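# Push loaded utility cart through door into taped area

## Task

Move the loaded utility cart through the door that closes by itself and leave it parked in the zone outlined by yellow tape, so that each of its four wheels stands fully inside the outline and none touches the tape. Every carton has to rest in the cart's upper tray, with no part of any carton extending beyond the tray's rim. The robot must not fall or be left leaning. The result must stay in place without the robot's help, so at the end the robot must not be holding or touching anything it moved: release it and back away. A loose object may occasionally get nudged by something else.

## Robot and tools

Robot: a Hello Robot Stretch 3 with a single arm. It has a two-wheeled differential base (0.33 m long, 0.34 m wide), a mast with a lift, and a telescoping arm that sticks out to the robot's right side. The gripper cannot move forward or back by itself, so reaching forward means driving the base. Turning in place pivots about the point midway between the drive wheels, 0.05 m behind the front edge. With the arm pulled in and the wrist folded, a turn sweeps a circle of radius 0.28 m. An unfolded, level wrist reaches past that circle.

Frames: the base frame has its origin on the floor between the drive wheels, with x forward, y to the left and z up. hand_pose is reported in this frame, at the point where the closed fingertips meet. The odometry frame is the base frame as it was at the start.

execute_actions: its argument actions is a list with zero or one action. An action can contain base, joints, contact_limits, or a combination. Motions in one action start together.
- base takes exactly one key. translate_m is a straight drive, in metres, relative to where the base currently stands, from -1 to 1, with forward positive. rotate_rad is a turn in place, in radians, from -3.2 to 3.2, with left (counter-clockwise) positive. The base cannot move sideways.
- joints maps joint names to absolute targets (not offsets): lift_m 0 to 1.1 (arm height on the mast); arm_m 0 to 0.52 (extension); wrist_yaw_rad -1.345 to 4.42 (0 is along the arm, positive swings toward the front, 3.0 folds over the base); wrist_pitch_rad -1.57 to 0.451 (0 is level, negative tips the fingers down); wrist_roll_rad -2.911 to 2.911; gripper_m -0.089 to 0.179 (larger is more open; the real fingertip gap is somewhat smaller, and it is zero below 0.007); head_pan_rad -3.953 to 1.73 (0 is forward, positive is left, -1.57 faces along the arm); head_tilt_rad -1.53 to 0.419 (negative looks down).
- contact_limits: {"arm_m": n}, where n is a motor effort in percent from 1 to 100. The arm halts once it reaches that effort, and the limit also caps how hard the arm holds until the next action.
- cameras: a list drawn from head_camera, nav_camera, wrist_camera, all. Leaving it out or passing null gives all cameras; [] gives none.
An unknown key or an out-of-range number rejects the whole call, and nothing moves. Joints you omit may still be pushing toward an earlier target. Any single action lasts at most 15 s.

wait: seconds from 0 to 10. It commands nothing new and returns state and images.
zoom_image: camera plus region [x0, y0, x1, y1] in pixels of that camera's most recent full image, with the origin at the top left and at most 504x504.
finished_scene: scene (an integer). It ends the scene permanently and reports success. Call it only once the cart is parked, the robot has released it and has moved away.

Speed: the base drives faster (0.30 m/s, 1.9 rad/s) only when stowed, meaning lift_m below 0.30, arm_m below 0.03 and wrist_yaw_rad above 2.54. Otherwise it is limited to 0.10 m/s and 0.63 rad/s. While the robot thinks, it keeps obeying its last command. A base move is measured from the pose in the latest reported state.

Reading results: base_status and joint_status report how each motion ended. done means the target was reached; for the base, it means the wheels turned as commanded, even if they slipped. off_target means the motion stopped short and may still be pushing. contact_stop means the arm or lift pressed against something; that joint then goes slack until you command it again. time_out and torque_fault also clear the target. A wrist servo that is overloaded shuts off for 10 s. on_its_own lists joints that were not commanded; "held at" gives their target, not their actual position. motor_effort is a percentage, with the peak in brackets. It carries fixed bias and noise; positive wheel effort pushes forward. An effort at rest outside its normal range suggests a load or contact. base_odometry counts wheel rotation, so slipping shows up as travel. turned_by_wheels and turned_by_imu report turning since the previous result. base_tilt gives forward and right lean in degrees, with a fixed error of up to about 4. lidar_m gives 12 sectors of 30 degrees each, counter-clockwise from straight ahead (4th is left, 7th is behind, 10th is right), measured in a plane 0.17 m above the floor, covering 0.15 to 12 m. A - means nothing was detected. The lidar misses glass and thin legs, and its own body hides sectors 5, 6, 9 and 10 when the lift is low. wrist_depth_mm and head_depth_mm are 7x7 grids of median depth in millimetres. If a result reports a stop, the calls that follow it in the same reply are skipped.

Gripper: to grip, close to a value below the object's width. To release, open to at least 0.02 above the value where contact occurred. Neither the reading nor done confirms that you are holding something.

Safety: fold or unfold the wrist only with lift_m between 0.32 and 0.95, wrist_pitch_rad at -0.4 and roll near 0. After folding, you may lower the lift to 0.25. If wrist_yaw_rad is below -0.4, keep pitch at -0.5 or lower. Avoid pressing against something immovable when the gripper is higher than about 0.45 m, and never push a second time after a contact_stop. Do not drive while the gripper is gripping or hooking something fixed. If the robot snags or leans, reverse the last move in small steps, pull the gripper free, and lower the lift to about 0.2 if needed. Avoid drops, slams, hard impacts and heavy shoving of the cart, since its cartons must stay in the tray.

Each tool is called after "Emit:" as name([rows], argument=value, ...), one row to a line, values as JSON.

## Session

Emit:
execute_actions([
  {"joints":{"head_tilt_rad":-0.55,"lift_m":0.28}},
])

Scene clock: 2.20 s.
base_odometry: x=+0.000 y=+0.000 heading=+0.000 (m, m, rad; odometry frame)
turned_by_wheels: +0.000 (rad since the last result)
turned_by_imu: +0.000 (rad since the last result)
base_tilt: forward=+3.4 right=+1.1 (deg)
lidar_m: 1.68 1.68 1.05 0.89 0.88 1.00 0.84 0.84 0.95 1.01 1.01 1.99
head_depth_mm: 1681 1852 2087 2317 1830 1488 1257 / 1619 1780 1979 2214 1840 1489 1253 / 1563 1707 1897 2097 1857 1491 1257 / 1497 1646 1838 2065 1835 1485 1261 / 1445 1591 1758 1989 1837 1479 1253 / 1397 1543 1684 1891 1827 1482 1251 / 1367 1482 1619 1799 1815 1483 1252
base_status: not commanded
joint_positions: lift_m=+0.280 arm_m=-0.001 wrist_yaw_rad=+2.915 wrist_pitch_rad=-0.605 wrist_roll_rad=+0.018 gripper_m=+0.037 head_pan_rad=-0.009 head_tilt_rad=-0.543
joint_status: all done
motor_effort: left_wheel=-1(1) right_wheel=+0(0) lift_m=+25(30) arm_m=+0(0) wrist_yaw_rad=+0(0) wrist_pitch_rad=+6(6) wrist_roll_rad=+0(0) gripper_m=+1(1) head_pan_rad=-1(1) head_tilt_rad=-5(46) (%)
hand_pose: x=+0.0230 y=+0.0478 z=+0.2535 quat_wxyz=(+0.287, +0.700, +0.131, +0.641) (m; base frame)
wrist_depth_mm: 695 823 866 981 - - - / 752 - 834 832 806 789 808 / 718 - 669 672 665 651 650 / 572 555 562 561 563 552 540 / 497 507 - 478 486 471 471 / - - - - - 422 415 / - - - - 363 374 370
pictures: head_camera (sideways: a quarter turn clockwise sets it upright), nav_camera (sideways: a quarter turn counterclockwise sets it upright), wrist_camera
camera_calibration (this result's frames):
head_camera: T_world_to_cam=[[-0.542583, 0.0227273, -0.839694, 1.12188], [0.0555921, 0.998414, -0.00889856, 0.00869208], [0.83816, -0.0515086, -0.542986, 0.654572], [0, 0, 0, 1]] pos_world=[0.0595916, -0.000459443, 1.29753]
nav_camera: T_world_to_cam=[[0.500585, 0.0279601, 0.865236, -1.08717], [0.0129457, -0.999608, 0.0248126, 0.0192969], [0.865591, -0.00121968, -0.500751, 0.610763], [0, 0, 0, 1]] pos_world=[0.0152982, 0.0504315, 1.24602]
wrist_camera: T_world_to_cam=[[0.97762, -0.20775, -0.033151, -0.0000335562], [-0.165048, -0.659675, -0.733204, 0.258514], [0.130454, 0.722266, -0.6792, 0.296649], [0, 0, 0, 1]] pos_world=[0.00400095, -0.0437309, 0.391027]
Images, in order (width x height): head_camera 896x504, nav_camera 672x504, wrist_camera 644x364.

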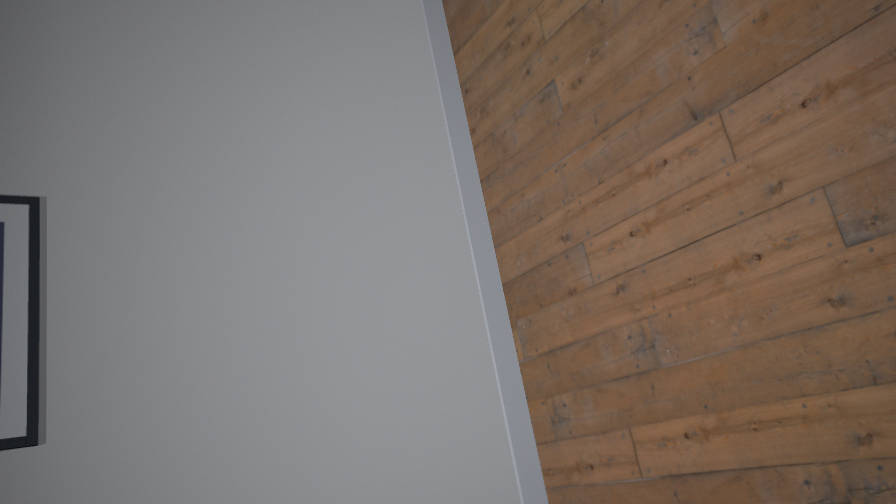

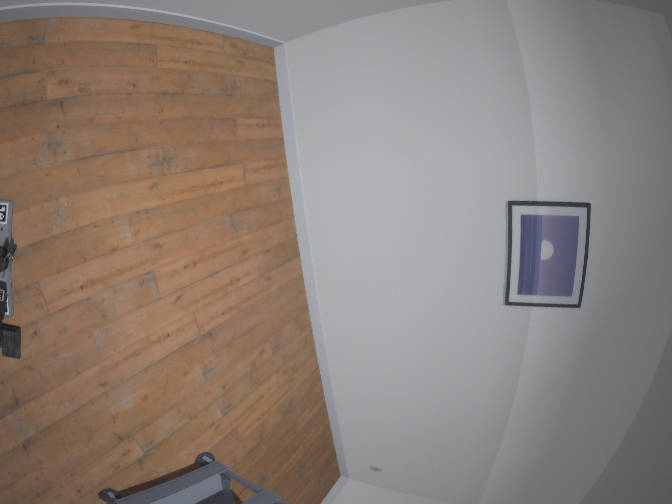

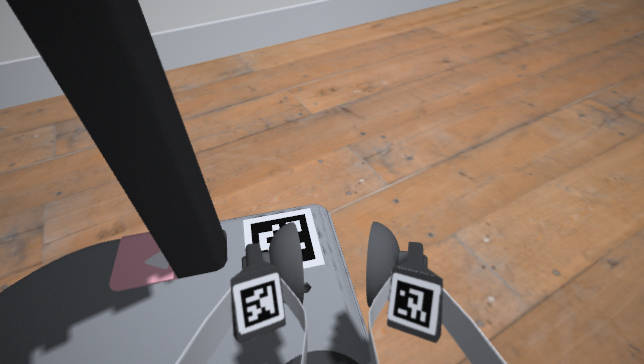

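Emit:
execute_actions([
  {"base":{"rotate_rad":-1.27},"joints":{"head_pan_rad":0.1,"head_tilt_rad":-0.6}},
], cameras=["nav_camera","head_camera"])

Emit:
execute_actions([
  {"joints":{"head_pan_rad":-0.5}},
], cameras=["head_camera"])

Scene clock: 7.63 s.
base_odometry: x=+0.000 y=+0.000 heading=-1.270 (m, m, rad; odometry frame)
turned_by_wheels: -1.270 (rad since the last result)
turned_by_imu: -1.269 (rad since the last result)
base_tilt: forward=+3.1 right=+1.1 (deg)
lidar_m: 1.01 1.19 1.73 1.68 1.23 0.91 0.89 0.92 0.87 0.84 0.88 1.22
head_depth_mm: 2390 2638 2830 2245 1739 1441 1228 / 2400 2646 2828 2145 1745 1441 1226 / 2412 2567 1254 1463 1604 1434 1223 / 2463 2603 1327 1462 1591 1438 1223 / 2476 1264 1228 1526 1637 1434 1226 / 2462 1223 1370 1534 1625 1435 1213 / 2491 2761 1351 2115 1747 1432 1224
base_status: done
joint_positions: lift_m=+0.280 arm_m=-0.001 wrist_yaw_rad=+2.915 wrist_pitch_rad=-0.605 wrist_roll_rad=+0.018 gripper_m=+0.037 head_pan_rad=+0.093 head_tilt_rad=-0.593
joint_status: all done
motor_effort: left_wheel=+0(8) right_wheel=-2(6) lift_m=+24(24) arm_m=-1(1) wrist_yaw_rad=+0(0) wrist_pitch_rad=+6(6) wrist_roll_rad=+0(0) gripper_m=+1(0) head_pan_rad=+2(10) head_tilt_rad=-5(14) (%)
hand_pose: x=+0.0230 y=+0.0478 z=+0.2535 quat_wxyz=(+0.287, +0.700, +0.131, +0.641) (m; base frame)
wrist_depth_mm: - - - - - - - / 854 - 839 805 818 819 777 / 687 - 693 669 647 638 638 / 581 551 557 563 553 560 542 / 493 507 - 489 490 469 473 / - - - - - 420 419 / - - - - 369 373 372
pictures: head_camera (sideways: a quarter turn clockwise sets it upright), nav_camera (sideways: a quarter turn counterclockwise sets it upright)
camera_calibration (this result's frames):
head_camera: T_world_to_cam=[[-0.583286, -0.0365744, -0.811443, 1.08529], [-0.0470327, 0.99883, -0.0112122, 0.0123295], [0.810904, 0.0316244, -0.584324, 0.708519], [0, 0, 0, 1]] pos_world=[0.0590737, 0.00497216, 1.29479]
nav_camera: T_world_to_cam=[[0.537664, 0.0828376, 0.83908, -1.05328], [0.116043, -0.992962, 0.0236715, 0.020155], [0.835135, 0.0846421, -0.543493, 0.66656], [0, 0, 0, 1]] pos_world=[0.00730639, 0.0508456, 1.24558]
Images, in order (width x height): head_camera 896x504, nav_camera 672x504.

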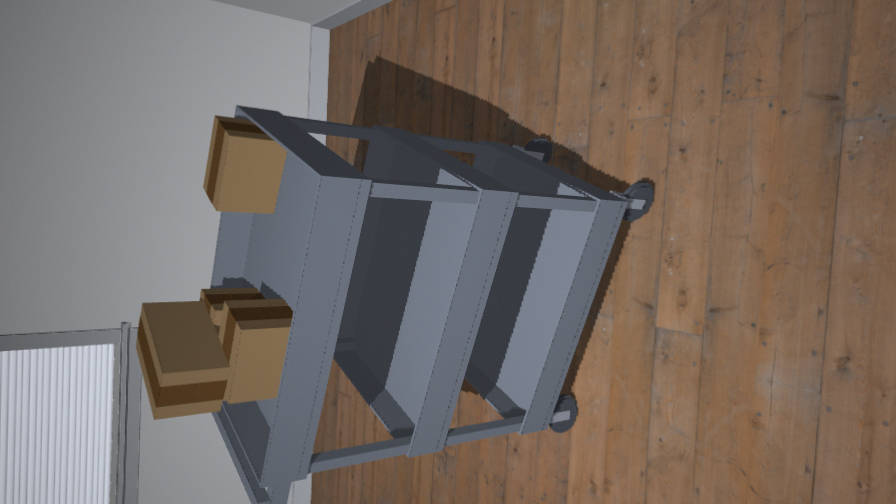

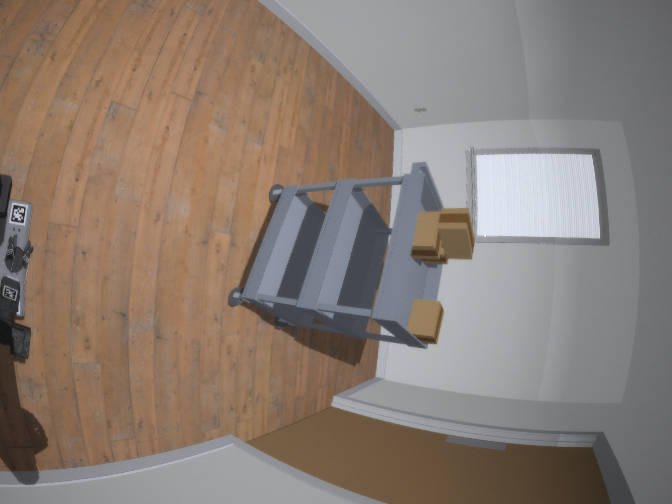

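Scene clock: 8.57 s.
base_odometry: x=+0.000 y=+0.000 heading=-1.270 (m, m, rad; odometry frame)
turned_by_wheels: +0.000 (rad since the last result)
turned_by_imu: +0.000 (rad since the last result)
base_tilt: forward=+3.3 right=+1.0 (deg)
lidar_m: 1.01 1.19 1.74 1.68 1.23 0.92 0.89 0.92 0.87 0.84 0.87 1.21
head_depth_mm: 957 1020 1086 1180 1283 1369 1226 / 1075 1154 1260 1370 1489 1443 1223 / 1329 1444 1587 1704 1688 1437 1221 / 1559 1724 1919 2046 1753 1433 1221 / 1841 2050 2347 2226 1734 1428 1221 / 2141 2517 2765 2197 1734 1427 1220 / 2428 2656 2823 2051 1588 1394 1219
base_status: not commanded
joint_positions: lift_m=+0.280 arm_m=-0.001 wrist_yaw_rad=+2.915 wrist_pitch_rad=-0.605 wrist_roll_rad=+0.018 gripper_m=+0.037 head_pan_rad=-0.493 head_tilt_rad=-0.593
joint_status: all done
motor_effort: left_wheel=+0(0) right_wheel=-1(2) lift_m=+25(24) arm_m=+0(1) wrist_yaw_rad=+0(0) wrist_pitch_rad=+6(6) wrist_roll_rad=+0(0) gripper_m=+1(1) head_pan_rad=-3(29) head_tilt_rad=-4(4) (%)
hand_pose: x=+0.0230 y=+0.0478 z=+0.2535 quat_wxyz=(+0.287, +0.700, +0.131, +0.641) (m; base frame)
wrist_depth_mm: - - - - - - - / 878 - 813 825 825 794 792 / 686 - 666 671 658 663 657 / 567 558 561 555 555 560 540 / 491 510 - 493 490 478 470 / - - - - - 418 415 / - - - - 372 371 377
pictures: head_camera (sideways: a quarter turn clockwise sets it upright)
camera_calibration (this result's frames):
head_camera: T_world_to_cam=[[-0.506274, 0.291972, -0.811443, 1.08482], [0.512977, 0.858329, -0.0112122, 0.00891348], [0.693211, -0.421928, -0.584324, 0.709238], [0, 0, 0, 1]] pos_world=[0.0529919, -0.0251414, 1.29479]
Images, in order (width x height): head_camera 896x504.

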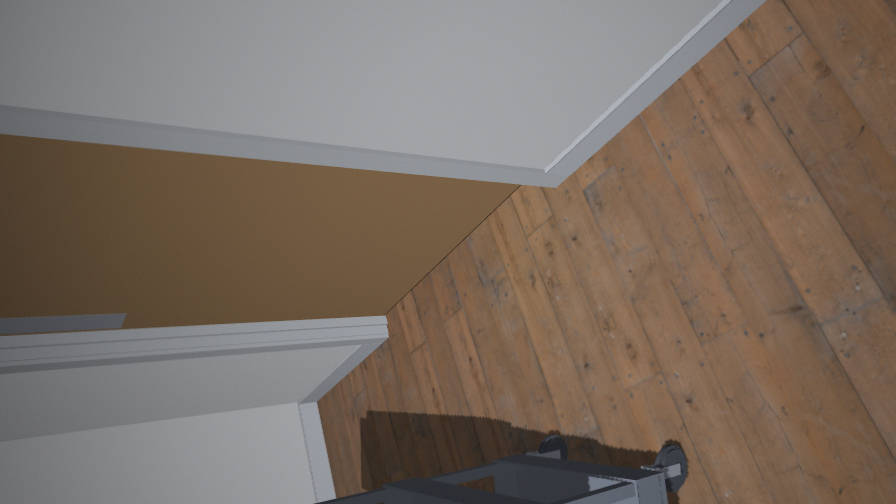

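Emit:
execute_actions([
  {"base":{"rotate_rad":0.14},"joints":{"head_pan_rad":-0.3,"head_tilt_rad":-1.0}},
], cameras=[])

Emit:
execute_actions([
  {"base":{"translate_m":0.65},"joints":{"wrist_pitch_rad":-0.4}},
], cameras=[])

Emit:
execute_actions([
  {"joints":{"lift_m":0.392}},
], cameras=[])

Emit:
execute_actions([
  {"joints":{"wrist_yaw_rad":1.57,"arm_m":0.01}},
], cameras=[])

Emit:
execute_actions([
  {"joints":{"wrist_pitch_rad":0,"wrist_roll_rad":1.57,"gripper_m":0.179}},
])

Scene clock: 19.30 s.
base_odometry: x=+0.000 y=+0.000 heading=-1.130 (m, m, rad; odometry frame)
turned_by_wheels: +0.140 (rad since the last result)
turned_by_imu: +0.139 (rad since the last result)
base_tilt: forward=+3.2 right=+0.9 (deg)
lidar_m: 1.00 2.08 1.69 1.68 1.10 0.89 0.89 0.97 0.85 0.84 0.92 1.23
head_depth_mm: 1730 1826 1695 1511 1350 1211 1116 / 2070 1990 1727 1517 1351 1215 1124 / 2310 1999 1709 1499 1344 1212 1131 / 2341 1968 1697 1505 1339 1209 1128 / 1362 1300 1553 1491 1331 1196 1111 / 981 1265 1551 1485 1327 1205 1099 / 1370 1292 1583 1486 1321 1192 1096
base_status: done
joint_positions: lift_m=+0.280 arm_m=-0.001 wrist_yaw_rad=+2.915 wrist_pitch_rad=-0.605 wrist_roll_rad=+0.018 gripper_m=+0.037 head_pan_rad=-0.307 head_tilt_rad=-0.987
joint_status: all done
motor_effort: left_wheel=-2(6) right_wheel=+1(5) lift_m=+24(25) arm_m=+0(1) wrist_yaw_rad=+1(0) wrist_pitch_rad=+6(6) wrist_roll_rad=+0(0) gripper_m=+0(0) head_pan_rad=+3(17) head_tilt_rad=-8(44) (%)
hand_pose: x=+0.0230 y=+0.0478 z=+0.2535 quat_wxyz=(+0.287, +0.700, +0.131, +0.641) (m; base frame)
wrist_depth_mm: - - - - - - - / 850 - 860 823 804 803 820 / 675 - 690 665 651 650 637 / 578 560 564 580 565 547 550 / 496 511 - 488 491 479 470 / - - - - - 423 419 / - - - - 371 378 372
pictures: none
No camera images: the call's "cameras" was empty. Leave "cameras" out to get every camera's image.

Scene clock: 23.10 s.
base_odometry: x=+0.277 y=-0.588 heading=-1.130 (m, m, rad; odometry frame)
turned_by_wheels: +0.000 (rad since the last result)
turned_by_imu: +0.001 (rad since the last result)
base_tilt: forward=+3.3 right=+1.0 (deg)
lidar_m: 0.41 0.55 1.59 1.58 1.73 1.53 1.52 1.17 0.95 0.94 1.02 0.40
head_depth_mm: 1790 1879 1730 1516 1358 1216 1110 / 2133 1977 1732 1509 1346 1216 1118 / 694 733 649 1436 1334 1203 1137 / 702 738 645 926 1150 1201 1116 / 820 746 642 927 1193 1204 1116 / 830 741 641 937 1215 1202 1102 / 781 663 623 937 1221 1192 1091
base_status: done
joint_positions: lift_m=+0.280 arm_m=-0.001 wrist_yaw_rad=+2.915 wrist_pitch_rad=-0.417 wrist_roll_rad=+0.018 gripper_m=+0.037 head_pan_rad=-0.307 head_tilt_rad=-0.989
joint_status: all done
motor_effort: left_wheel=-2(3) right_wheel=+1(8) lift_m=+25(24) arm_m=-1(0) wrist_yaw_rad=+0(0) wrist_pitch_rad=+9(11) wrist_roll_rad=+0(0) gripper_m=+0(0) head_pan_rad=+2(3) head_tilt_rad=-8(8) (%)
hand_pose: x=+0.0291 y=+0.0746 z=+0.2932 quat_wxyz=(+0.225, +0.709, +0.066, +0.665) (m; base frame)
wrist_depth_mm: - - - - - - - / - - - - - - - / - - - - 951 917 912 / 771 - 761 741 748 733 729 / 615 - 610 613 633 593 591 / 515 519 - 508 - 504 499 / 459 - - 439 427 432 432
pictures: none
No camera images: the call's "cameras" was empty. Leave "cameras" out to get every camera's image.

Scene clock: 24.97 s.
base_odometry: x=+0.277 y=-0.588 heading=-1.130 (m, m, rad; odometry frame)
turned_by_wheels: +0.000 (rad since the last result)
turned_by_imu: +0.000 (rad since the last result)
base_tilt: forward=+3.2 right=+1.2 (deg)
lidar_m: 0.41 0.55 1.59 1.58 1.73 1.53 1.52 1.17 0.95 0.94 1.02 0.40
head_depth_mm: 1791 1893 1722 1520 1356 1222 1113 / 2114 1996 1715 1511 1344 1214 1145 / 693 734 648 1439 1336 1216 1134 / 702 739 645 928 1142 1206 1121 / 820 743 643 927 1191 1200 1109 / 831 743 639 941 1209 1205 1097 / 778 661 622 931 1234 1199 1097
base_status: not commanded
joint_positions: lift_m=+0.392 arm_m=-0.001 wrist_yaw_rad=+2.915 wrist_pitch_rad=-0.417 wrist_roll_rad=+0.018 gripper_m=+0.037 head_pan_rad=-0.307 head_tilt_rad=-0.989
joint_status: all done
motor_effort: left_wheel=-2(2) right_wheel=+1(1) lift_m=+43(52) arm_m=+0(0) wrist_yaw_rad=+0(0) wrist_pitch_rad=+9(9) wrist_roll_rad=+0(0) gripper_m=+1(1) head_pan_rad=+3(3) head_tilt_rad=-7(7) (%)
hand_pose: x=+0.0291 y=+0.0746 z=+0.4046 quat_wxyz=(+0.224, +0.709, +0.066, +0.665) (m; base frame)
wrist_depth_mm: - - - - - - - / - - - - - - - / - - - - - - - / 998 - - 968 948 948 922 / 801 - 787 764 790 752 733 / 660 661 - 644 - 649 628 / 575 570 535 553 536 566 537
pictures: none
No camera images: the call's "cameras" was empty. Leave "cameras" out to get every camera's image.

Scene clock: 26.63 s.
base_odometry: x=+0.277 y=-0.588 heading=-1.130 (m, m, rad; odometry frame)
turned_by_wheels: +0.000 (rad since the last result)
turned_by_imu: +0.000 (rad since the last result)
base_tilt: forward=+3.3 right=+1.0 (deg)
lidar_m: 0.41 0.55 1.59 1.58 1.73 1.53 1.52 1.17 0.95 0.94 1.02 0.40
head_depth_mm: 1791 1868 1721 1522 1356 1223 1120 / 2130 1994 1711 1515 1349 1220 1128 / 696 735 647 1428 1338 1207 - / 701 740 648 928 1141 1197 1125 / 820 746 642 924 1191 1205 1114 / 833 743 642 939 1210 1199 1098 / 777 661 624 933 1224 1196 1098
base_status: not commanded
joint_positions: lift_m=+0.392 arm_m=+0.010 wrist_yaw_rad=+1.572 wrist_pitch_rad=-0.417 wrist_roll_rad=+0.018 gripper_m=+0.037 head_pan_rad=-0.307 head_tilt_rad=-0.989
joint_status: all done
motor_effort: left_wheel=-3(2) right_wheel=+1(1) lift_m=+44(44) arm_m=+4(3) wrist_yaw_rad=-2(0) wrist_pitch_rad=+8(8) wrist_roll_rad=+0(0) gripper_m=-1(1) head_pan_rad=+2(2) head_tilt_rad=-8(7) (%)
hand_pose: x=+0.2032 y=-0.1546 z=+0.4046 quat_wxyz=(+0.589, +0.596, -0.390, +0.381) (m; base frame)
wrist_depth_mm: 515 369 305 258 240 - - / - - - - 648 - - / - - 880 821 669 - - / 978 645 675 663 649 960 930 / 792 707 515 552 709 753 765 / 668 647 648 419 - 644 642 / 578 559 553 544 523 543 550
pictures: none
No camera images: the call's "cameras" was empty. Leave "cameras" out to get every camera's image.

Scene clock: 28.53 s.
base_odometry: x=+0.277 y=-0.588 heading=-1.130 (m, m, rad; odometry frame)
turned_by_wheels: +0.000 (rad since the last result)
turned_by_imu: +0.000 (rad since the last result)
base_tilt: forward=+3.2 right=+1.0 (deg)
lidar_m: 0.41 0.55 1.59 1.58 1.73 1.54 1.52 1.17 0.95 0.94 1.02 0.40
head_depth_mm: 1784 1881 1727 1513 1355 1218 1128 / 2123 1979 1726 1508 1350 1221 1131 / 696 737 649 1429 1342 1211 - / 701 740 647 929 1153 1210 1125 / 823 746 643 922 1193 1201 1104 / 835 742 640 938 1206 1200 1097 / 777 662 623 934 1222 1195 1091
base_status: not commanded
joint_positions: lift_m=+0.392 arm_m=+0.010 wrist_yaw_rad=+1.572 wrist_pitch_rad=-0.021 wrist_roll_rad=+1.567 gripper_m=+0.179 head_pan_rad=-0.307 head_tilt_rad=-0.989
joint_status: all done
motor_effort: left_wheel=-2(2) right_wheel=+1(0) lift_m=+44(43) arm_m=+3(3) wrist_yaw_rad=-1(1) wrist_pitch_rad=+10(11) wrist_roll_rad=+0(2) gripper_m=+2(94) head_pan_rad=+3(2) head_tilt_rad=-8(7) (%)
hand_pose: x=+0.2343 y=-0.1545 z=+0.5007 quat_wxyz=(+0.009, +0.707, -0.707, -0.006) (m; base frame)
wrist_depth_mm: - 567 - 581 - 602 579 / 361 516 - 352 - 633 387 / 271 275 273 263 283 284 283 / 343 484 841 280 893 579 404 / 353 572 974 318 963 628 342 / 364 621 - 370 - 661 - / - 575 - 456 - 637 -
pictures: head_camera (sideways: a quarter turn clockwise sets it upright), nav_camera (sideways: a quarter turn counterclockwise sets it upright), wrist_camera
camera_calibration (this result's frames):
head_camera: T_world_to_cam=[[-0.806559, 0.274062, -0.523787, 0.711809], [0.337868, 0.940776, -0.0280256, 0.0318606], [0.485086, -0.199575, -0.851388, 1.05782], [0, 0, 0, 1]] pos_world=[0.0502173, -0.0139387, 1.27434]
nav_camera: T_world_to_cam=[[0.795711, -0.217865, 0.565136, -0.697848], [-0.272534, -0.962061, 0.0128441, 0.036631], [0.540897, -0.164239, -0.824898, 1.03436], [0, 0, 0, 1]] pos_world=[0.00578852, 0.053086, 1.24715]
wrist_camera: T_world_to_cam=[[0.0117118, -0.00372709, -0.999924, 0.501434], [-0.142214, 0.989822, -0.00535513, 0.226249], [0.989767, 0.142266, 0.0110625, -0.0534314], [0, 0, 0, 1]] pos_world=[0.0791876, -0.214476, 0.503199]
Images, in order (width x height): head_camera 896x504, nav_camera 672x504, wrist_camera 644x364.

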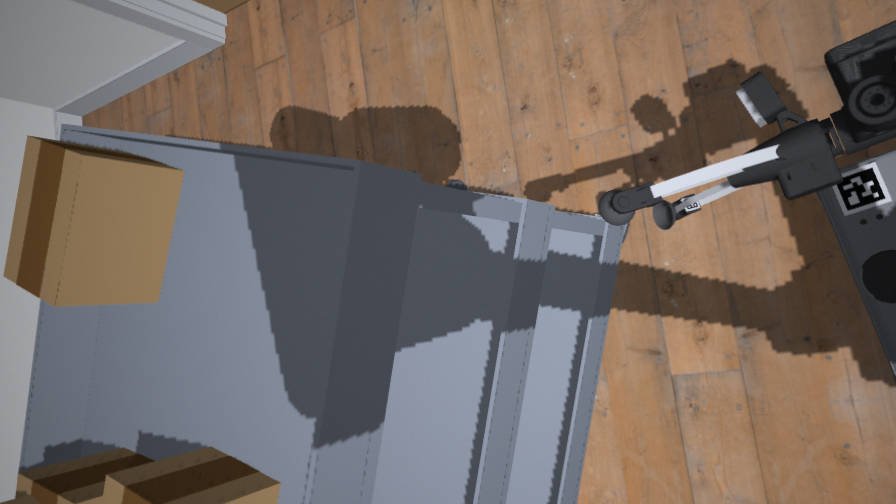

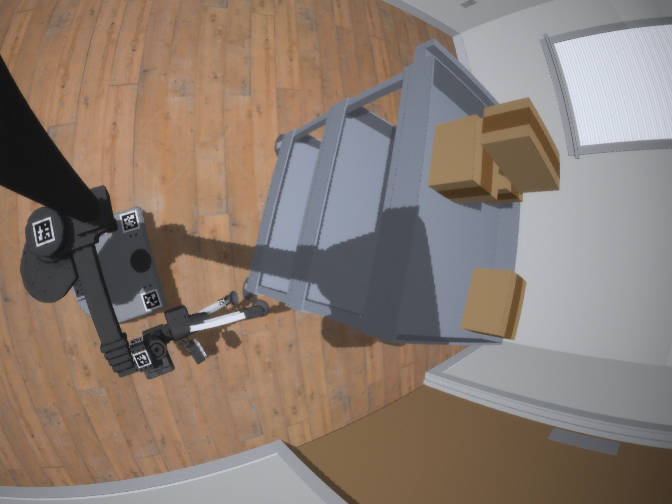

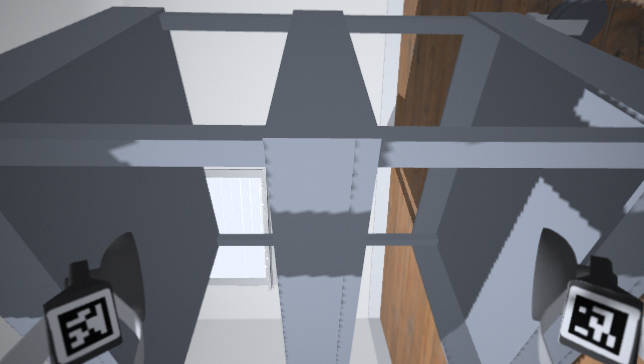

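Emit:
execute_actions([
  {"base":{"translate_m":0.195},"joints":{"arm_m":0,"wrist_yaw_rad":1.65}},
], cameras=["head_camera"])

Emit:
execute_actions([
  {"joints":{"gripper_m":0.05}},
], cameras=[])

Emit:
execute_actions([
  {"base":{"translate_m":0.3}},
], cameras=["nav_camera","wrist_camera"])

Scene clock: 35.77 s.
base_odometry: x=+0.360 y=-0.764 heading=-1.130 (m, m, rad; odometry frame)
turned_by_wheels: +0.000 (rad since the last result)
turned_by_imu: -0.001 (rad since the last result)
base_tilt: forward=+3.2 right=+0.9 (deg)
lidar_m: 0.23 0.32 1.56 1.55 1.69 1.72 1.71 1.20 0.98 0.97 0.24 0.23
head_depth_mm: 1835 1798 1665 1465 1308 1218 1124 / 2062 596 638 572 526 1208 1136 / 1985 603 649 571 524 824 - / 1991 701 645 566 532 1067 1122 / 1954 720 642 566 800 1089 1113 / 1880 723 630 563 801 1154 1095 / 1777 570 507 552 811 1153 1097
base_status: done
joint_positions: lift_m=+0.392 arm_m=+0.000 wrist_yaw_rad=+1.649 wrist_pitch_rad=-0.020 wrist_roll_rad=+1.567 gripper_m=+0.179 head_pan_rad=-0.307 head_tilt_rad=-0.989
joint_status: all done
motor_effort: left_wheel=-2(3) right_wheel=+1(5) lift_m=+44(44) arm_m=-4(5) wrist_yaw_rad=+2(3) wrist_pitch_rad=+10(10) wrist_roll_rad=+1(1) gripper_m=+1(1) head_pan_rad=+3(3) head_tilt_rad=-7(8) (%)
hand_pose: x=+0.2336 y=-0.1253 z=+0.5008 quat_wxyz=(+0.009, +0.734, -0.679, -0.006) (m; base frame)
wrist_depth_mm: - 55 55 56 56 57 62 / - 58 59 59 59 59 62 / - 67 66 66 66 67 73 / 352 79 75 76 76 76 402 / 347 450 87 88 88 93 425 / 328 620 104 105 106 606 - / - 570 135 130 132 604 -
pictures: head_camera (sideways: a quarter turn clockwise sets it upright)
camera_calibration (this result's frames):
head_camera: T_world_to_cam=[[-0.806559, 0.274062, -0.523787, 0.711809], [0.337868, 0.940776, -0.0280256, 0.0318606], [0.485086, -0.199575, -0.851388, 1.05782], [0, 0, 0, 1]] pos_world=[0.0502173, -0.0139387, 1.27434]
Images, in order (width x height): head_camera 896x504.

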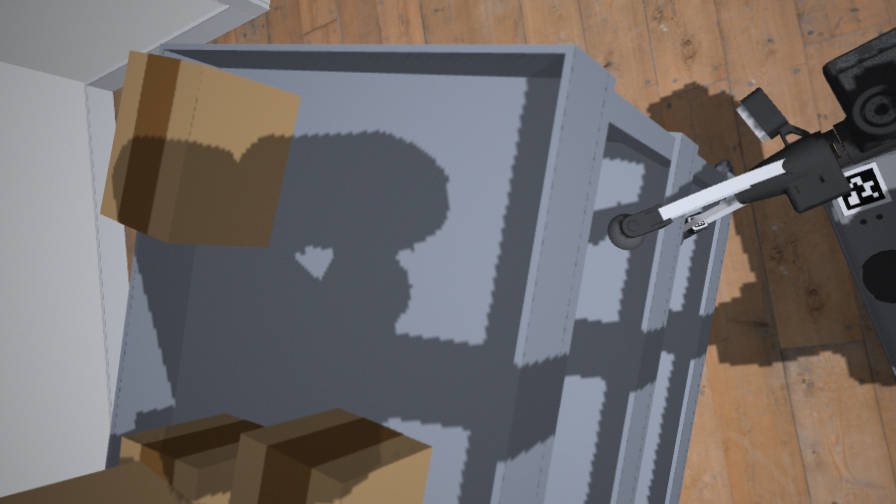

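Scene clock: 37.53 s.
base_odometry: x=+0.360 y=-0.764 heading=-1.130 (m, m, rad; odometry frame)
turned_by_wheels: +0.000 (rad since the last result)
turned_by_imu: -0.001 (rad since the last result)
base_tilt: forward=+3.2 right=+1.1 (deg)
lidar_m: 0.24 0.32 1.56 1.55 1.70 1.72 1.71 1.20 0.98 0.97 0.24 0.23
head_depth_mm: 1845 1798 1660 1465 1313 1222 1130 / 2035 598 639 573 527 1214 1138 / 1989 606 648 570 524 798 - / 2000 699 647 570 531 1082 1125 / 1935 720 643 564 804 1088 1113 / 1866 725 629 565 800 1156 1093 / 1794 570 508 552 811 1170 1089
base_status: not commanded
joint_positions: lift_m=+0.392 arm_m=+0.000 wrist_yaw_rad=+1.655 wrist_pitch_rad=-0.012 wrist_roll_rad=+1.568 gripper_m=+0.051 head_pan_rad=-0.307 head_tilt_rad=-0.989
joint_status: all done
motor_effort: left_wheel=-2(2) right_wheel=+6(6) lift_m=+43(43) arm_m=-3(4) wrist_yaw_rad=-5(5) wrist_pitch_rad=+6(10) wrist_roll_rad=+0(1) gripper_m=-27(100) head_pan_rad=+3(2) head_tilt_rad=-7(7) (%)
hand_pose: x=+0.2337 y=-0.1235 z=+0.5030 quat_wxyz=(+0.006, +0.736, -0.677, -0.003) (m; base frame)
wrist_depth_mm: - 56 56 56 56 57 57 / - 61 61 61 61 61 64 / 314 70 68 68 69 69 76 / 346 447 78 78 79 79 425 / 348 469 91 91 92 98 426 / 348 451 109 110 110 322 434 / 344 538 144 137 137 604 412
pictures: none
No camera images: the call's "cameras" was empty. Leave "cameras" out to get every camera's image.

Scene clock: 41.63 s.
base_odometry: x=+0.488 y=-1.036 heading=-1.130 (m, m, rad; odometry frame)
turned_by_wheels: +0.000 (rad since the last result)
turned_by_imu: +0.000 (rad since the last result)
base_tilt: forward=+3.2 right=+1.0 (deg)
lidar_m: 0.25 0.38 1.51 1.50 1.65 2.02 2.01 1.26 1.02 1.01 0.23 0.23
head_depth_mm: 1805 589 627 583 1306 1220 1126 / 1738 599 640 573 518 1218 1137 / 1732 642 649 570 526 798 - / 1687 730 647 568 532 1082 1128 / 1619 741 646 567 812 1155 1107 / 734 601 575 564 837 1164 1094 / 501 535 512 562 863 1185 1092
base_status: done
joint_positions: lift_m=+0.392 arm_m=+0.000 wrist_yaw_rad=+1.655 wrist_pitch_rad=-0.011 wrist_roll_rad=+1.568 gripper_m=+0.064 head_pan_rad=-0.307 head_tilt_rad=-0.989
joint_status: not commanded
on_its_own: gripper_m is held at +0.063, not at your +0.050, by its stall guard, which is not easing now
motor_effort: left_wheel=-1(4) right_wheel=+3(15) lift_m=+43(42) arm_m=-3(3) wrist_yaw_rad=-5(5) wrist_pitch_rad=+5(6) wrist_roll_rad=+1(1) gripper_m=-21(26) head_pan_rad=+2(3) head_tilt_rad=-7(8) (%)
hand_pose: x=+0.2337 y=-0.1236 z=+0.5032 quat_wxyz=(+0.006, +0.736, -0.677, -0.003) (m; base frame)
wrist_depth_mm: - 50 50 51 51 51 52 / - 48 48 48 48 48 48 / - 55 55 55 55 56 56 / 337 68 66 66 66 66 73 / 347 449 81 81 82 82 426 / 346 450 106 106 106 110 431 / 341 531 - 153 166 598 410
pictures: nav_camera (sideways: a quarter turn counterclockwise sets it upright), wrist_camera
camera_calibration (this result's frames):
nav_camera: T_world_to_cam=[[0.795711, -0.217865, 0.565136, -0.697848], [-0.272534, -0.96206, 0.0128441, 0.036631], [0.540896, -0.164239, -0.824898, 1.03436], [0, 0, 0, 1]] pos_world=[0.00578853, 0.053086, 1.24715]
wrist_camera: T_world_to_cam=[[0.0216204, -0.00133652, -0.999765, 0.501981], [-0.224159, 0.974533, -0.00615034, 0.213205], [0.974313, 0.22424, 0.0207702, -0.0483789], [0, 0, 0, 1]] pos_world=[0.0840751, -0.196256, 0.50418]
Images, in order (width x height): nav_camera 672x504, wrist_camera 644x364.

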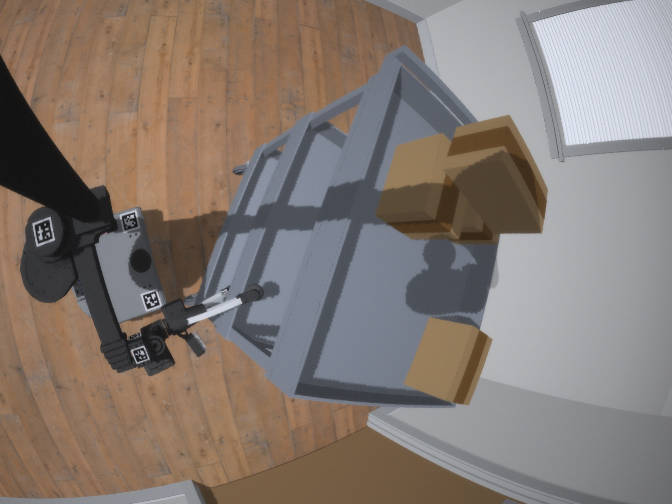

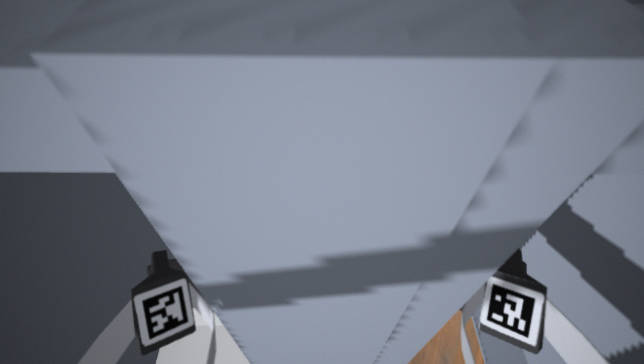

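Emit:
execute_actions([
  {"base":{"translate_m":0.08}},
], cameras=[])

Emit:
execute_actions([
  {"joints":{"gripper_m":0.179}},
], cameras=[])

Emit:
execute_actions([
  {"base":{"translate_m":-0.25}},
], cameras=[])

Emit:
execute_actions([
  {"base":{"rotate_rad":-1.12},"joints":{"head_pan_rad":0.5}},
], cameras=["nav_camera"])

Scene clock: 51.97 s.
base_odometry: x=+0.522 y=-1.108 heading=-1.131 (m, m, rad; odometry frame)
turned_by_wheels: +0.000 (rad since the last result)
turned_by_imu: -0.001 (rad since the last result)
base_tilt: forward=+3.3 right=+0.9 (deg)
lidar_m: 0.25 0.39 1.50 1.49 1.64 2.10 2.08 1.28 1.03 1.07 0.23 0.23
head_depth_mm: 1738 586 629 574 1297 1222 1121 / 1673 600 640 570 519 1196 1132 / 1651 699 648 571 525 796 - / 1609 731 646 567 531 1090 1130 / 1541 731 644 567 819 1157 1110 / 573 586 566 565 853 1182 1100 / 492 533 524 571 874 1194 1094
base_status: done
joint_positions: lift_m=+0.392 arm_m=+0.000 wrist_yaw_rad=+1.656 wrist_pitch_rad=-0.012 wrist_roll_rad=+1.568 gripper_m=+0.064 head_pan_rad=-0.307 head_tilt_rad=-0.989
joint_status: not commanded
on_its_own: gripper_m is held at +0.063, not at your +0.050, by its stall guard, which is not easing now
motor_effort: left_wheel=-1(3) right_wheel=+3(13) lift_m=+43(43) arm_m=-3(3) wrist_yaw_rad=-6(6) wrist_pitch_rad=+6(6) wrist_roll_rad=+1(1) gripper_m=-21(21) head_pan_rad=+3(2) head_tilt_rad=-8(7) (%)
hand_pose: x=+0.2337 y=-0.1234 z=+0.5031 quat_wxyz=(+0.006, +0.736, -0.676, -0.003) (m; base frame)
wrist_depth_mm: - 49 50 50 50 51 51 / - - 46 45 46 46 46 / - 51 51 51 51 51 52 / 339 62 62 62 62 62 67 / 348 424 78 78 78 78 429 / 347 450 104 105 105 105 425 / 345 538 - 160 179 576 406
pictures: none
No camera images: the call's "cameras" was empty. Leave "cameras" out to get every camera's image.

Scene clock: 53.60 s.
base_odometry: x=+0.522 y=-1.108 heading=-1.130 (m, m, rad; odometry frame)
turned_by_wheels: +0.000 (rad since the last result)
turned_by_imu: +0.000 (rad since the last result)
base_tilt: forward=+3.3 right=+1.0 (deg)
lidar_m: 0.25 0.39 1.50 1.49 1.64 2.09 2.08 1.28 1.03 1.07 0.23 0.23
head_depth_mm: 1731 587 630 575 1298 1225 1126 / 1658 601 640 572 518 1195 1135 / 1646 696 651 571 524 800 - / 1583 733 646 569 532 1086 1125 / 1520 730 645 565 812 1150 1110 / 570 586 567 563 847 1186 1093 / 491 532 524 571 873 1198 1090
base_status: not commanded
joint_positions: lift_m=+0.392 arm_m=+0.000 wrist_yaw_rad=+1.652 wrist_pitch_rad=-0.016 wrist_roll_rad=+1.568 gripper_m=+0.179 head_pan_rad=-0.307 head_tilt_rad=-0.989
joint_status: all done
motor_effort: left_wheel=-2(1) right_wheel=+2(4) lift_m=+43(42) arm_m=-3(3) wrist_yaw_rad=-1(7) wrist_pitch_rad=+8(8) wrist_roll_rad=+1(1) gripper_m=+2(95) head_pan_rad=+2(2) head_tilt_rad=-8(7) (%)
hand_pose: x=+0.2336 y=-0.1244 z=+0.5020 quat_wxyz=(+0.007, +0.735, -0.678, -0.004) (m; base frame)
wrist_depth_mm: - 51 51 52 52 52 53 / - - 46 46 46 46 46 / - 50 50 51 51 51 51 / 339 61 61 61 61 61 66 / 349 84 76 76 77 77 407 / 326 599 102 103 103 607 - / - 570 - 156 176 585 -
pictures: none
No camera images: the call's "cameras" was empty. Leave "cameras" out to get every camera's image.

Scene clock: 57.33 s.
base_odometry: x=+0.416 y=-0.882 heading=-1.131 (m, m, rad; odometry frame)
turned_by_wheels: +0.000 (rad since the last result)
turned_by_imu: -0.001 (rad since the last result)
base_tilt: forward=+3.2 right=+1.1 (deg)
lidar_m: 0.46 0.73 1.54 1.53 1.68 1.85 1.84 1.23 1.00 0.98 1.17 0.43
head_depth_mm: 1867 1909 1706 1515 1352 1221 1131 / 749 1862 1708 1518 1339 1218 1140 / 715 753 677 1351 1345 1226 - / 771 750 628 928 1217 1191 1121 / 848 747 636 959 1271 1204 1111 / 827 741 652 970 1296 1201 1093 / 663 692 1008 1164 1301 1201 1091
base_status: done
joint_positions: lift_m=+0.392 arm_m=+0.000 wrist_yaw_rad=+1.652 wrist_pitch_rad=-0.016 wrist_roll_rad=+1.568 gripper_m=+0.179 head_pan_rad=-0.307 head_tilt_rad=-0.989
joint_status: not commanded
motor_effort: left_wheel=-2(5) right_wheel=+1(3) lift_m=+43(42) arm_m=-3(3) wrist_yaw_rad=-2(1) wrist_pitch_rad=+8(8) wrist_roll_rad=+1(1) gripper_m=+1(1) head_pan_rad=+3(3) head_tilt_rad=-8(8) (%)
hand_pose: x=+0.2336 y=-0.1244 z=+0.5019 quat_wxyz=(+0.007, +0.735, -0.678, -0.004) (m; base frame)
wrist_depth_mm: 364 517 - 358 - 628 381 / 318 450 - 304 816 552 320 / 341 469 827 311 960 558 330 / 387 514 - 381 - 630 401 / - 555 - 501 - 642 543 / - 667 809 741 836 700 - / - - - - - 942 -
pictures: none
No camera images: the call's "cameras" was empty. Leave "cameras" out to get every camera's image.

Scene clock: 60.10 s.
base_odometry: x=+0.416 y=-0.882 heading=-2.250 (m, m, rad; odometry frame)
turned_by_wheels: -1.120 (rad since the last result)
turned_by_imu: -1.125 (rad since the last result)
base_tilt: forward=+3.2 right=+1.0 (deg)
lidar_m: 1.14 0.43 0.45 0.67 1.55 1.53 1.64 1.87 1.84 1.29 1.01 0.98
head_depth_mm: 1321 1444 1638 1519 1351 1226 1115 / 1431 1648 1722 1504 1346 1218 1106 / 1608 1853 1703 1510 1333 1214 1100 / 1944 1952 1704 1502 1334 1209 1116 / 811 772 1009 977 1189 1204 1127 / 705 740 610 936 1190 1204 1112 / 712 736 613 938 1190 1202 1108
base_status: done
joint_positions: lift_m=+0.392 arm_m=+0.000 wrist_yaw_rad=+1.651 wrist_pitch_rad=-0.016 wrist_roll_rad=+1.568 gripper_m=+0.179 head_pan_rad=+0.493 head_tilt_rad=-0.989
joint_status: all done
motor_effort: left_wheel=+1(5) right_wheel=-2(4) lift_m=+43(42) arm_m=-3(2) wrist_yaw_rad=-1(2) wrist_pitch_rad=+8(8) wrist_roll_rad=+0(1) gripper_m=+1(2) head_pan_rad=+2(31) head_tilt_rad=-7(8) (%)
hand_pose: x=+0.2336 y=-0.1246 z=+0.5019 quat_wxyz=(+0.007, +0.735, -0.678, -0.004) (m; base frame)
wrist_depth_mm: 869 878 888 867 870 850 606 / - 973 997 - 998 902 618 / - - - - - 906 614 / - - - - - 890 609 / - - - - - 884 613 / - - - - - 936 - / - - - - - 940 -
pictures: nav_camera (sideways: a quarter turn counterclockwise sets it upright)
camera_calibration (this result's frames):
nav_camera: T_world_to_cam=[[0.710812, 0.41877, 0.565136, -0.69733], [0.499959, -0.865954, 0.0128441, 0.0319188], [0.49476, 0.273415, -0.824898, 1.03464], [0, 0, 0, 1]] pos_world=[-0.0321856, 0.0367754, 1.24715]
Images, in order (width x height): nav_camera 672x504.

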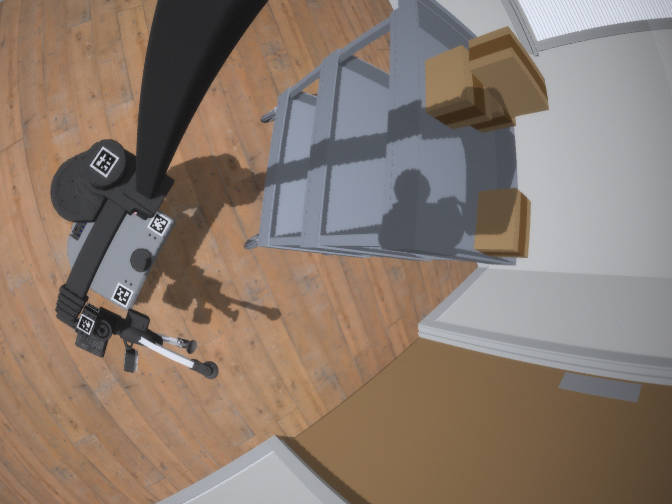

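Emit:
execute_actions([
  {"base":{"translate_m":0.76}},
], cameras=[])

Emit:
execute_actions([
  {"base":{"rotate_rad":2.53},"joints":{"head_pan_rad":-0.3,"wrist_yaw_rad":1.5,"wrist_roll_rad":-1.57}},
])

Scene clock: 72.00 s.
base_odometry: x=-0.062 y=-1.473 heading=-2.250 (m, m, rad; odometry frame)
turned_by_wheels: +0.000 (rad since the last result)
turned_by_imu: -0.001 (rad since the last result)
base_tilt: forward=+3.2 right=+1.0 (deg)
lidar_m: 0.48 0.71 1.48 0.40 0.40 0.42 2.29 2.31 1.08 0.48 0.46 0.45
head_depth_mm: 538 596 661 752 874 1018 1094 / 615 689 784 917 1095 1198 1107 / 713 815 956 1151 1316 1214 1109 / 754 898 1099 1424 1337 1207 1113 / 881 1093 1421 1492 1334 1200 1124 / 1162 1544 1669 1486 1325 1196 1112 / 1374 1605 1665 1480 1329 1197 1102
base_status: done
joint_positions: lift_m=+0.392 arm_m=+0.000 wrist_yaw_rad=+1.651 wrist_pitch_rad=-0.016 wrist_roll_rad=+1.568 gripper_m=+0.179 head_pan_rad=+0.493 head_tilt_rad=-0.989
joint_status: not commanded
motor_effort: left_wheel=+0(4) right_wheel=-2(2) lift_m=+43(42) arm_m=-3(3) wrist_yaw_rad=-1(1) wrist_pitch_rad=+8(8) wrist_roll_rad=+1(1) gripper_m=+1(1) head_pan_rad=+3(2) head_tilt_rad=-7(7) (%)
hand_pose: x=+0.2336 y=-0.1246 z=+0.5019 quat_wxyz=(+0.007, +0.735, -0.678, -0.004) (m; base frame)
wrist_depth_mm: 261 261 262 263 262 264 267 / 296 296 294 297 298 301 303 / 338 344 342 346 340 343 348 / 397 400 404 400 407 409 406 / 484 486 487 490 492 488 492 / 618 619 617 617 637 633 - / - 774 781 771 774 761 -
pictures: none
No camera images: the call's "cameras" was empty. Leave "cameras" out to get every camera's image.

Scene clock: 76.93 s.
base_odometry: x=-0.062 y=-1.473 heading=+0.280 (m, m, rad; odometry frame)
turned_by_wheels: +2.530 (rad since the last result)
turned_by_imu: +2.538 (rad since the last result)
base_tilt: forward=+3.2 right=+1.1 (deg)
lidar_m: 0.41 2.21 2.37 1.56 0.54 0.47 0.45 0.47 0.63 1.41 0.41 0.39
head_depth_mm: 729 574 518 596 1338 1210 1122 / 695 754 626 907 895 1214 1123 / 700 742 649 921 1096 1208 - / 704 736 646 915 1159 1208 1128 / 848 744 642 927 1189 1201 1110 / 2008 710 615 897 1287 1202 1100 / 1969 1951 626 1492 1311 1197 1097
base_status: done
joint_positions: lift_m=+0.392 arm_m=+0.000 wrist_yaw_rad=+1.501 wrist_pitch_rad=-0.016 wrist_roll_rad=-1.567 gripper_m=+0.179 head_pan_rad=-0.293 head_tilt_rad=-0.989
joint_status: all done
motor_effort: left_wheel=-2(5) right_wheel=+2(5) lift_m=+43(43) arm_m=-3(3) wrist_yaw_rad=-1(3) wrist_pitch_rad=+8(8) wrist_roll_rad=-2(4) gripper_m=+1(1) head_pan_rad=-4(31) head_tilt_rad=-7(9) (%)
hand_pose: x=+0.2339 y=-0.1627 z=+0.5023 quat_wxyz=(+0.731, +0.007, +0.005, +0.682) (m; base frame)
wrist_depth_mm: 354 373 371 343 362 363 347 / 339 535 - 320 - - 365 / 414 587 - 305 - 556 363 / 412 598 892 290 904 558 362 / 423 605 918 277 - 554 363 / 393 688 - 266 - 589 330 / - 632 831 255 816 591 -
pictures: head_camera (sideways: a quarter turn clockwise sets it upright), nav_camera (sideways: a quarter turn counterclockwise sets it upright), wrist_camera
camera_calibration (this result's frames):
head_camera: T_world_to_cam=[[-0.810279, 0.262858, -0.523787, 0.711832], [0.324798, 0.945368, -0.0280256, 0.0319403], [0.487805, -0.192834, -0.851388, 1.0578], [0, 0, 0, 1]] pos_world=[0.0504062, -0.0133259, 1.27434]
nav_camera: T_world_to_cam=[[0.798654, -0.206817, 0.565136, -0.697866], [-0.259175, -0.965745, 0.0128441, 0.0365496], [0.543121, -0.156727, -0.824898, 1.03434], [0, 0, 0, 1]] pos_world=[0.00505287, 0.0530766, 1.24715]
wrist_camera: T_world_to_cam=[[0.0497711, -0.00674193, 0.998738, -0.510263], [-0.209593, -0.977781, 0.00384439, -0.0746698], [0.976521, -0.20952, -0.0500783, -0.075249], [0, 0, 0, 1]] pos_world=[0.0832284, -0.092217, 0.506138]
Images, in order (width x height): head_camera 896x504, nav_camera 672x504, wrist_camera 644x364.

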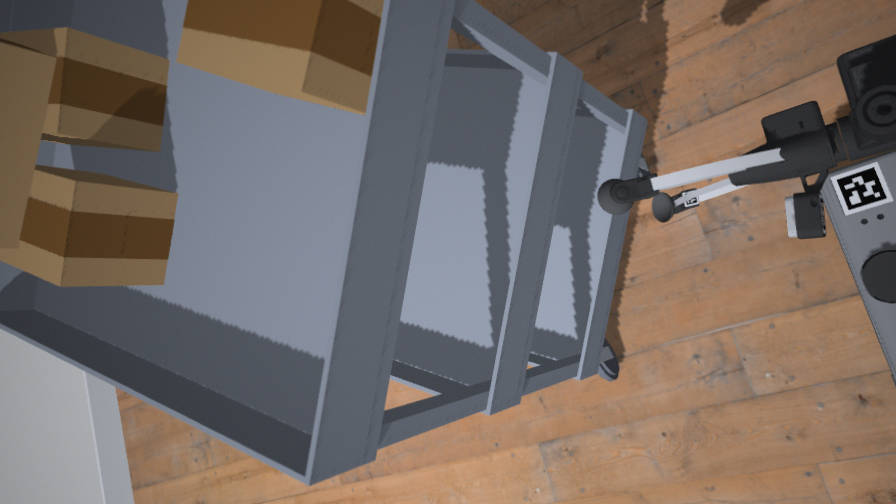

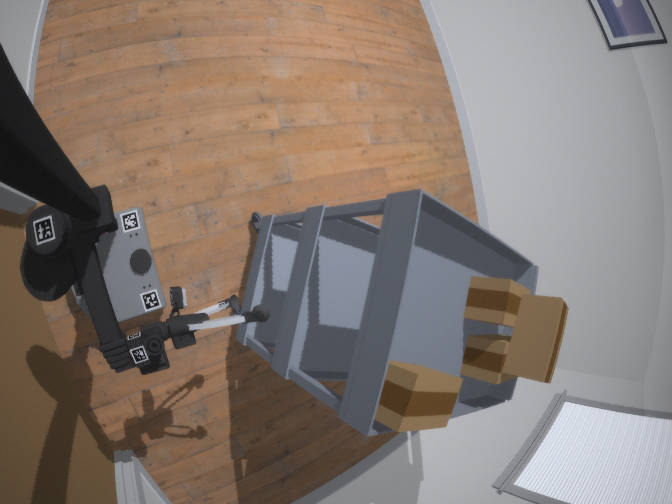

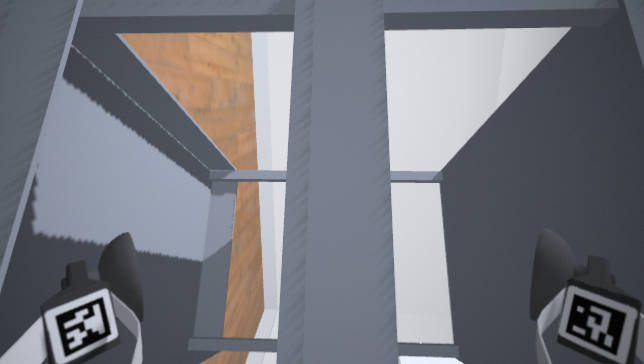

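Emit:
execute_actions([
  {"base":{"translate_m":0.185},"joints":{"wrist_yaw_rad":1.62}},
], cameras=[])

Emit:
execute_actions([
  {"joints":{"gripper_m":0.05}},
], cameras=["head_camera"])

Emit:
execute_actions([
  {"base":{"translate_m":-0.34},"joints":{"arm_m":0.1,"head_pan_rad":-0.6,"head_tilt_rad":-1.2}},
], cameras=["nav_camera"])

Scene clock: 82.67 s.
base_odometry: x=+0.116 y=-1.422 heading=+0.279 (m, m, rad; odometry frame)
turned_by_wheels: +0.000 (rad since the last result)
turned_by_imu: -0.001 (rad since the last result)
base_tilt: forward=+3.3 right=+1.0 (deg)
lidar_m: 0.24 2.02 2.37 2.28 0.81 0.64 0.63 0.65 0.89 0.34 0.24 0.23
head_depth_mm: 552 629 654 573 508 801 1117 / 572 632 652 573 527 978 1131 / 626 610 652 571 532 987 - / 810 748 645 567 532 1083 1131 / 1894 746 629 566 738 1095 1114 / 1839 1951 1687 546 650 1203 1098 / 1785 1952 1665 1486 1322 1200 1090
base_status: done
joint_positions: lift_m=+0.392 arm_m=+0.000 wrist_yaw_rad=+1.618 wrist_pitch_rad=-0.016 wrist_roll_rad=-1.567 gripper_m=+0.179 head_pan_rad=-0.293 head_tilt_rad=-0.989
joint_status: all done
motor_effort: left_wheel=-3(0) right_wheel=+1(5) lift_m=+42(43) arm_m=-3(2) wrist_yaw_rad=+3(4) wrist_pitch_rad=+8(8) wrist_roll_rad=-1(1) gripper_m=+1(1) head_pan_rad=-2(2) head_tilt_rad=-8(6) (%)
hand_pose: x=+0.2342 y=-0.1328 z=+0.5023 quat_wxyz=(+0.690, +0.007, +0.005, +0.724) (m; base frame)
wrist_depth_mm: 215 212 205 178 180 205 204 / 590 823 - 164 164 - - / 374 848 - 152 151 - - / 408 552 - 142 141 - 364 / 414 615 137 132 132 555 361 / 386 687 128 125 123 603 335 / - 650 120 117 116 543 -
pictures: none
No camera images: the call's "cameras" was empty. Leave "cameras" out to get every camera's image.

Scene clock: 84.57 s.
base_odometry: x=+0.116 y=-1.422 heading=+0.279 (m, m, rad; odometry frame)
turned_by_wheels: +0.000 (rad since the last result)
turned_by_imu: +0.000 (rad since the last result)
base_tilt: forward=+3.1 right=+0.9 (deg)
lidar_m: 0.25 2.03 2.37 2.28 0.81 0.63 0.63 0.65 0.89 0.34 0.25 0.24
head_depth_mm: 556 631 655 576 507 801 1124 / 575 639 651 572 526 982 1136 / 626 611 648 570 533 989 - / 812 747 646 568 527 1081 1133 / 1893 747 633 566 805 1117 1108 / 1855 1948 1679 544 710 1199 1095 / 1784 1944 1675 1480 1329 1187 1094
base_status: not commanded
joint_positions: lift_m=+0.392 arm_m=+0.000 wrist_yaw_rad=+1.639 wrist_pitch_rad=-0.010 wrist_roll_rad=-1.571 gripper_m=+0.051 head_pan_rad=-0.293 head_tilt_rad=-0.989
joint_status: all done
on_its_own: wrist_yaw_rad is at rest, and its effort (-20) is outside its rest range (-12 to +12)
motor_effort: left_wheel=+1(3) right_wheel=+3(9) lift_m=+41(42) arm_m=-1(3) wrist_yaw_rad=-20(23) wrist_pitch_rad=+5(8) wrist_roll_rad=+1(1) gripper_m=-21(100) head_pan_rad=-3(3) head_tilt_rad=-8(7) (%)
hand_pose: x=+0.2340 y=-0.1274 z=+0.5038 quat_wxyz=(+0.683, +0.003, +0.004, +0.731) (m; base frame)
wrist_depth_mm: 214 213 209 191 197 204 203 / 599 866 - 175 180 - - / 374 861 - 161 162 - - / 416 561 - 149 150 - 353 / 415 600 142 139 138 530 361 / 424 565 131 130 129 481 358 / 422 566 125 123 122 589 339
pictures: head_camera (sideways: a quarter turn clockwise sets it upright)
camera_calibration (this result's frames):
head_camera: T_world_to_cam=[[-0.810241, 0.263043, -0.523754, 0.711788], [0.325006, 0.945296, -0.0280271, 0.031941], [0.487731, -0.192932, -0.851408, 1.05783], [0, 0, 0, 1]] pos_world=[0.0504022, -0.0133354, 1.27434]
Images, in order (width x height): head_camera 896x504.

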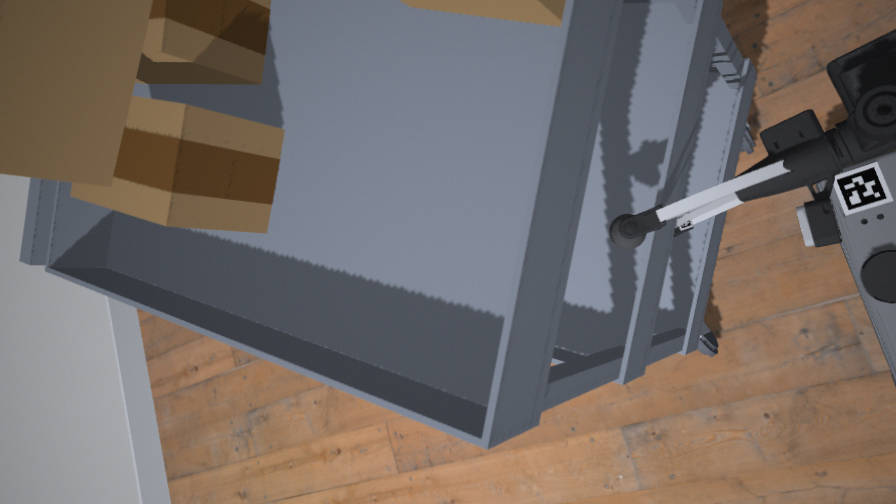

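Scene clock: 89.00 s.
base_odometry: x=-0.211 y=-1.516 heading=+0.279 (m, m, rad; odometry frame)
turned_by_wheels: +0.000 (rad since the last result)
turned_by_imu: -0.001 (rad since the last result)
base_tilt: forward=+3.2 right=+1.1 (deg)
lidar_m: 0.31 2.38 2.37 0.93 0.38 0.31 0.30 0.31 0.42 0.79 0.30 0.25
head_depth_mm: 502 520 829 1368 1294 1160 874 / 580 593 571 1192 1274 1203 988 / 651 594 558 881 1260 1208 - / 648 594 548 860 1232 - - / 626 593 545 751 1231 1186 - / 602 589 547 1321 1248 1171 1107 / 630 594 1418 1342 1242 1168 1094
base_status: done
joint_positions: lift_m=+0.392 arm_m=+0.100 wrist_yaw_rad=+1.545 wrist_pitch_rad=-0.016 wrist_roll_rad=-1.570 gripper_m=+0.051 head_pan_rad=-0.593 head_tilt_rad=-1.186
joint_status: all done
on_its_own: wrist_yaw_rad is held at +1.571, not at your +1.620, by its stall guard, which is still easing
motor_effort: left_wheel=-3(4) right_wheel=-1(11) lift_m=+42(42) arm_m=-1(7) wrist_yaw_rad=+29(38) wrist_pitch_rad=+9(8) wrist_roll_rad=+0(4) gripper_m=-21(21) head_pan_rad=-4(19) head_tilt_rad=-9(32) (%)
hand_pose: x=+0.2344 y=-0.2514 z=+0.5022 quat_wxyz=(+0.716, +0.006, +0.006, +0.698) (m; base frame)
wrist_depth_mm: 547 834 134 133 131 - - / 404 588 135 134 132 - 362 / 412 598 136 134 132 559 365 / 413 585 136 135 133 557 362 / 416 594 137 136 134 566 362 / 417 565 137 135 134 477 360 / 415 537 137 136 135 - 363
pictures: nav_camera (sideways: a quarter turn counterclockwise sets it upright)
camera_calibration (this result's frames):
nav_camera: T_world_to_cam=[[0.780291, -0.486654, 0.392828, -0.473304], [-0.53157, -0.846989, 0.00658963, 0.0463563], [0.329514, -0.213957, -0.919589, 1.1587], [0, 0, 0, 1]] pos_world=[0.0121498, 0.0568395, 1.25115]
Images, in order (width x height): nav_camera 672x504.

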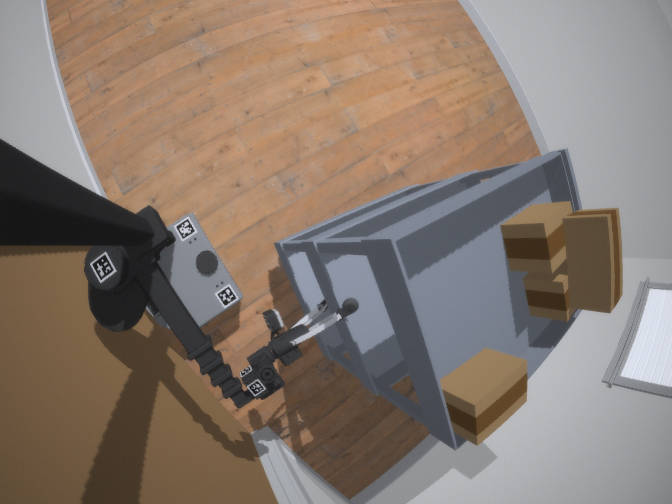

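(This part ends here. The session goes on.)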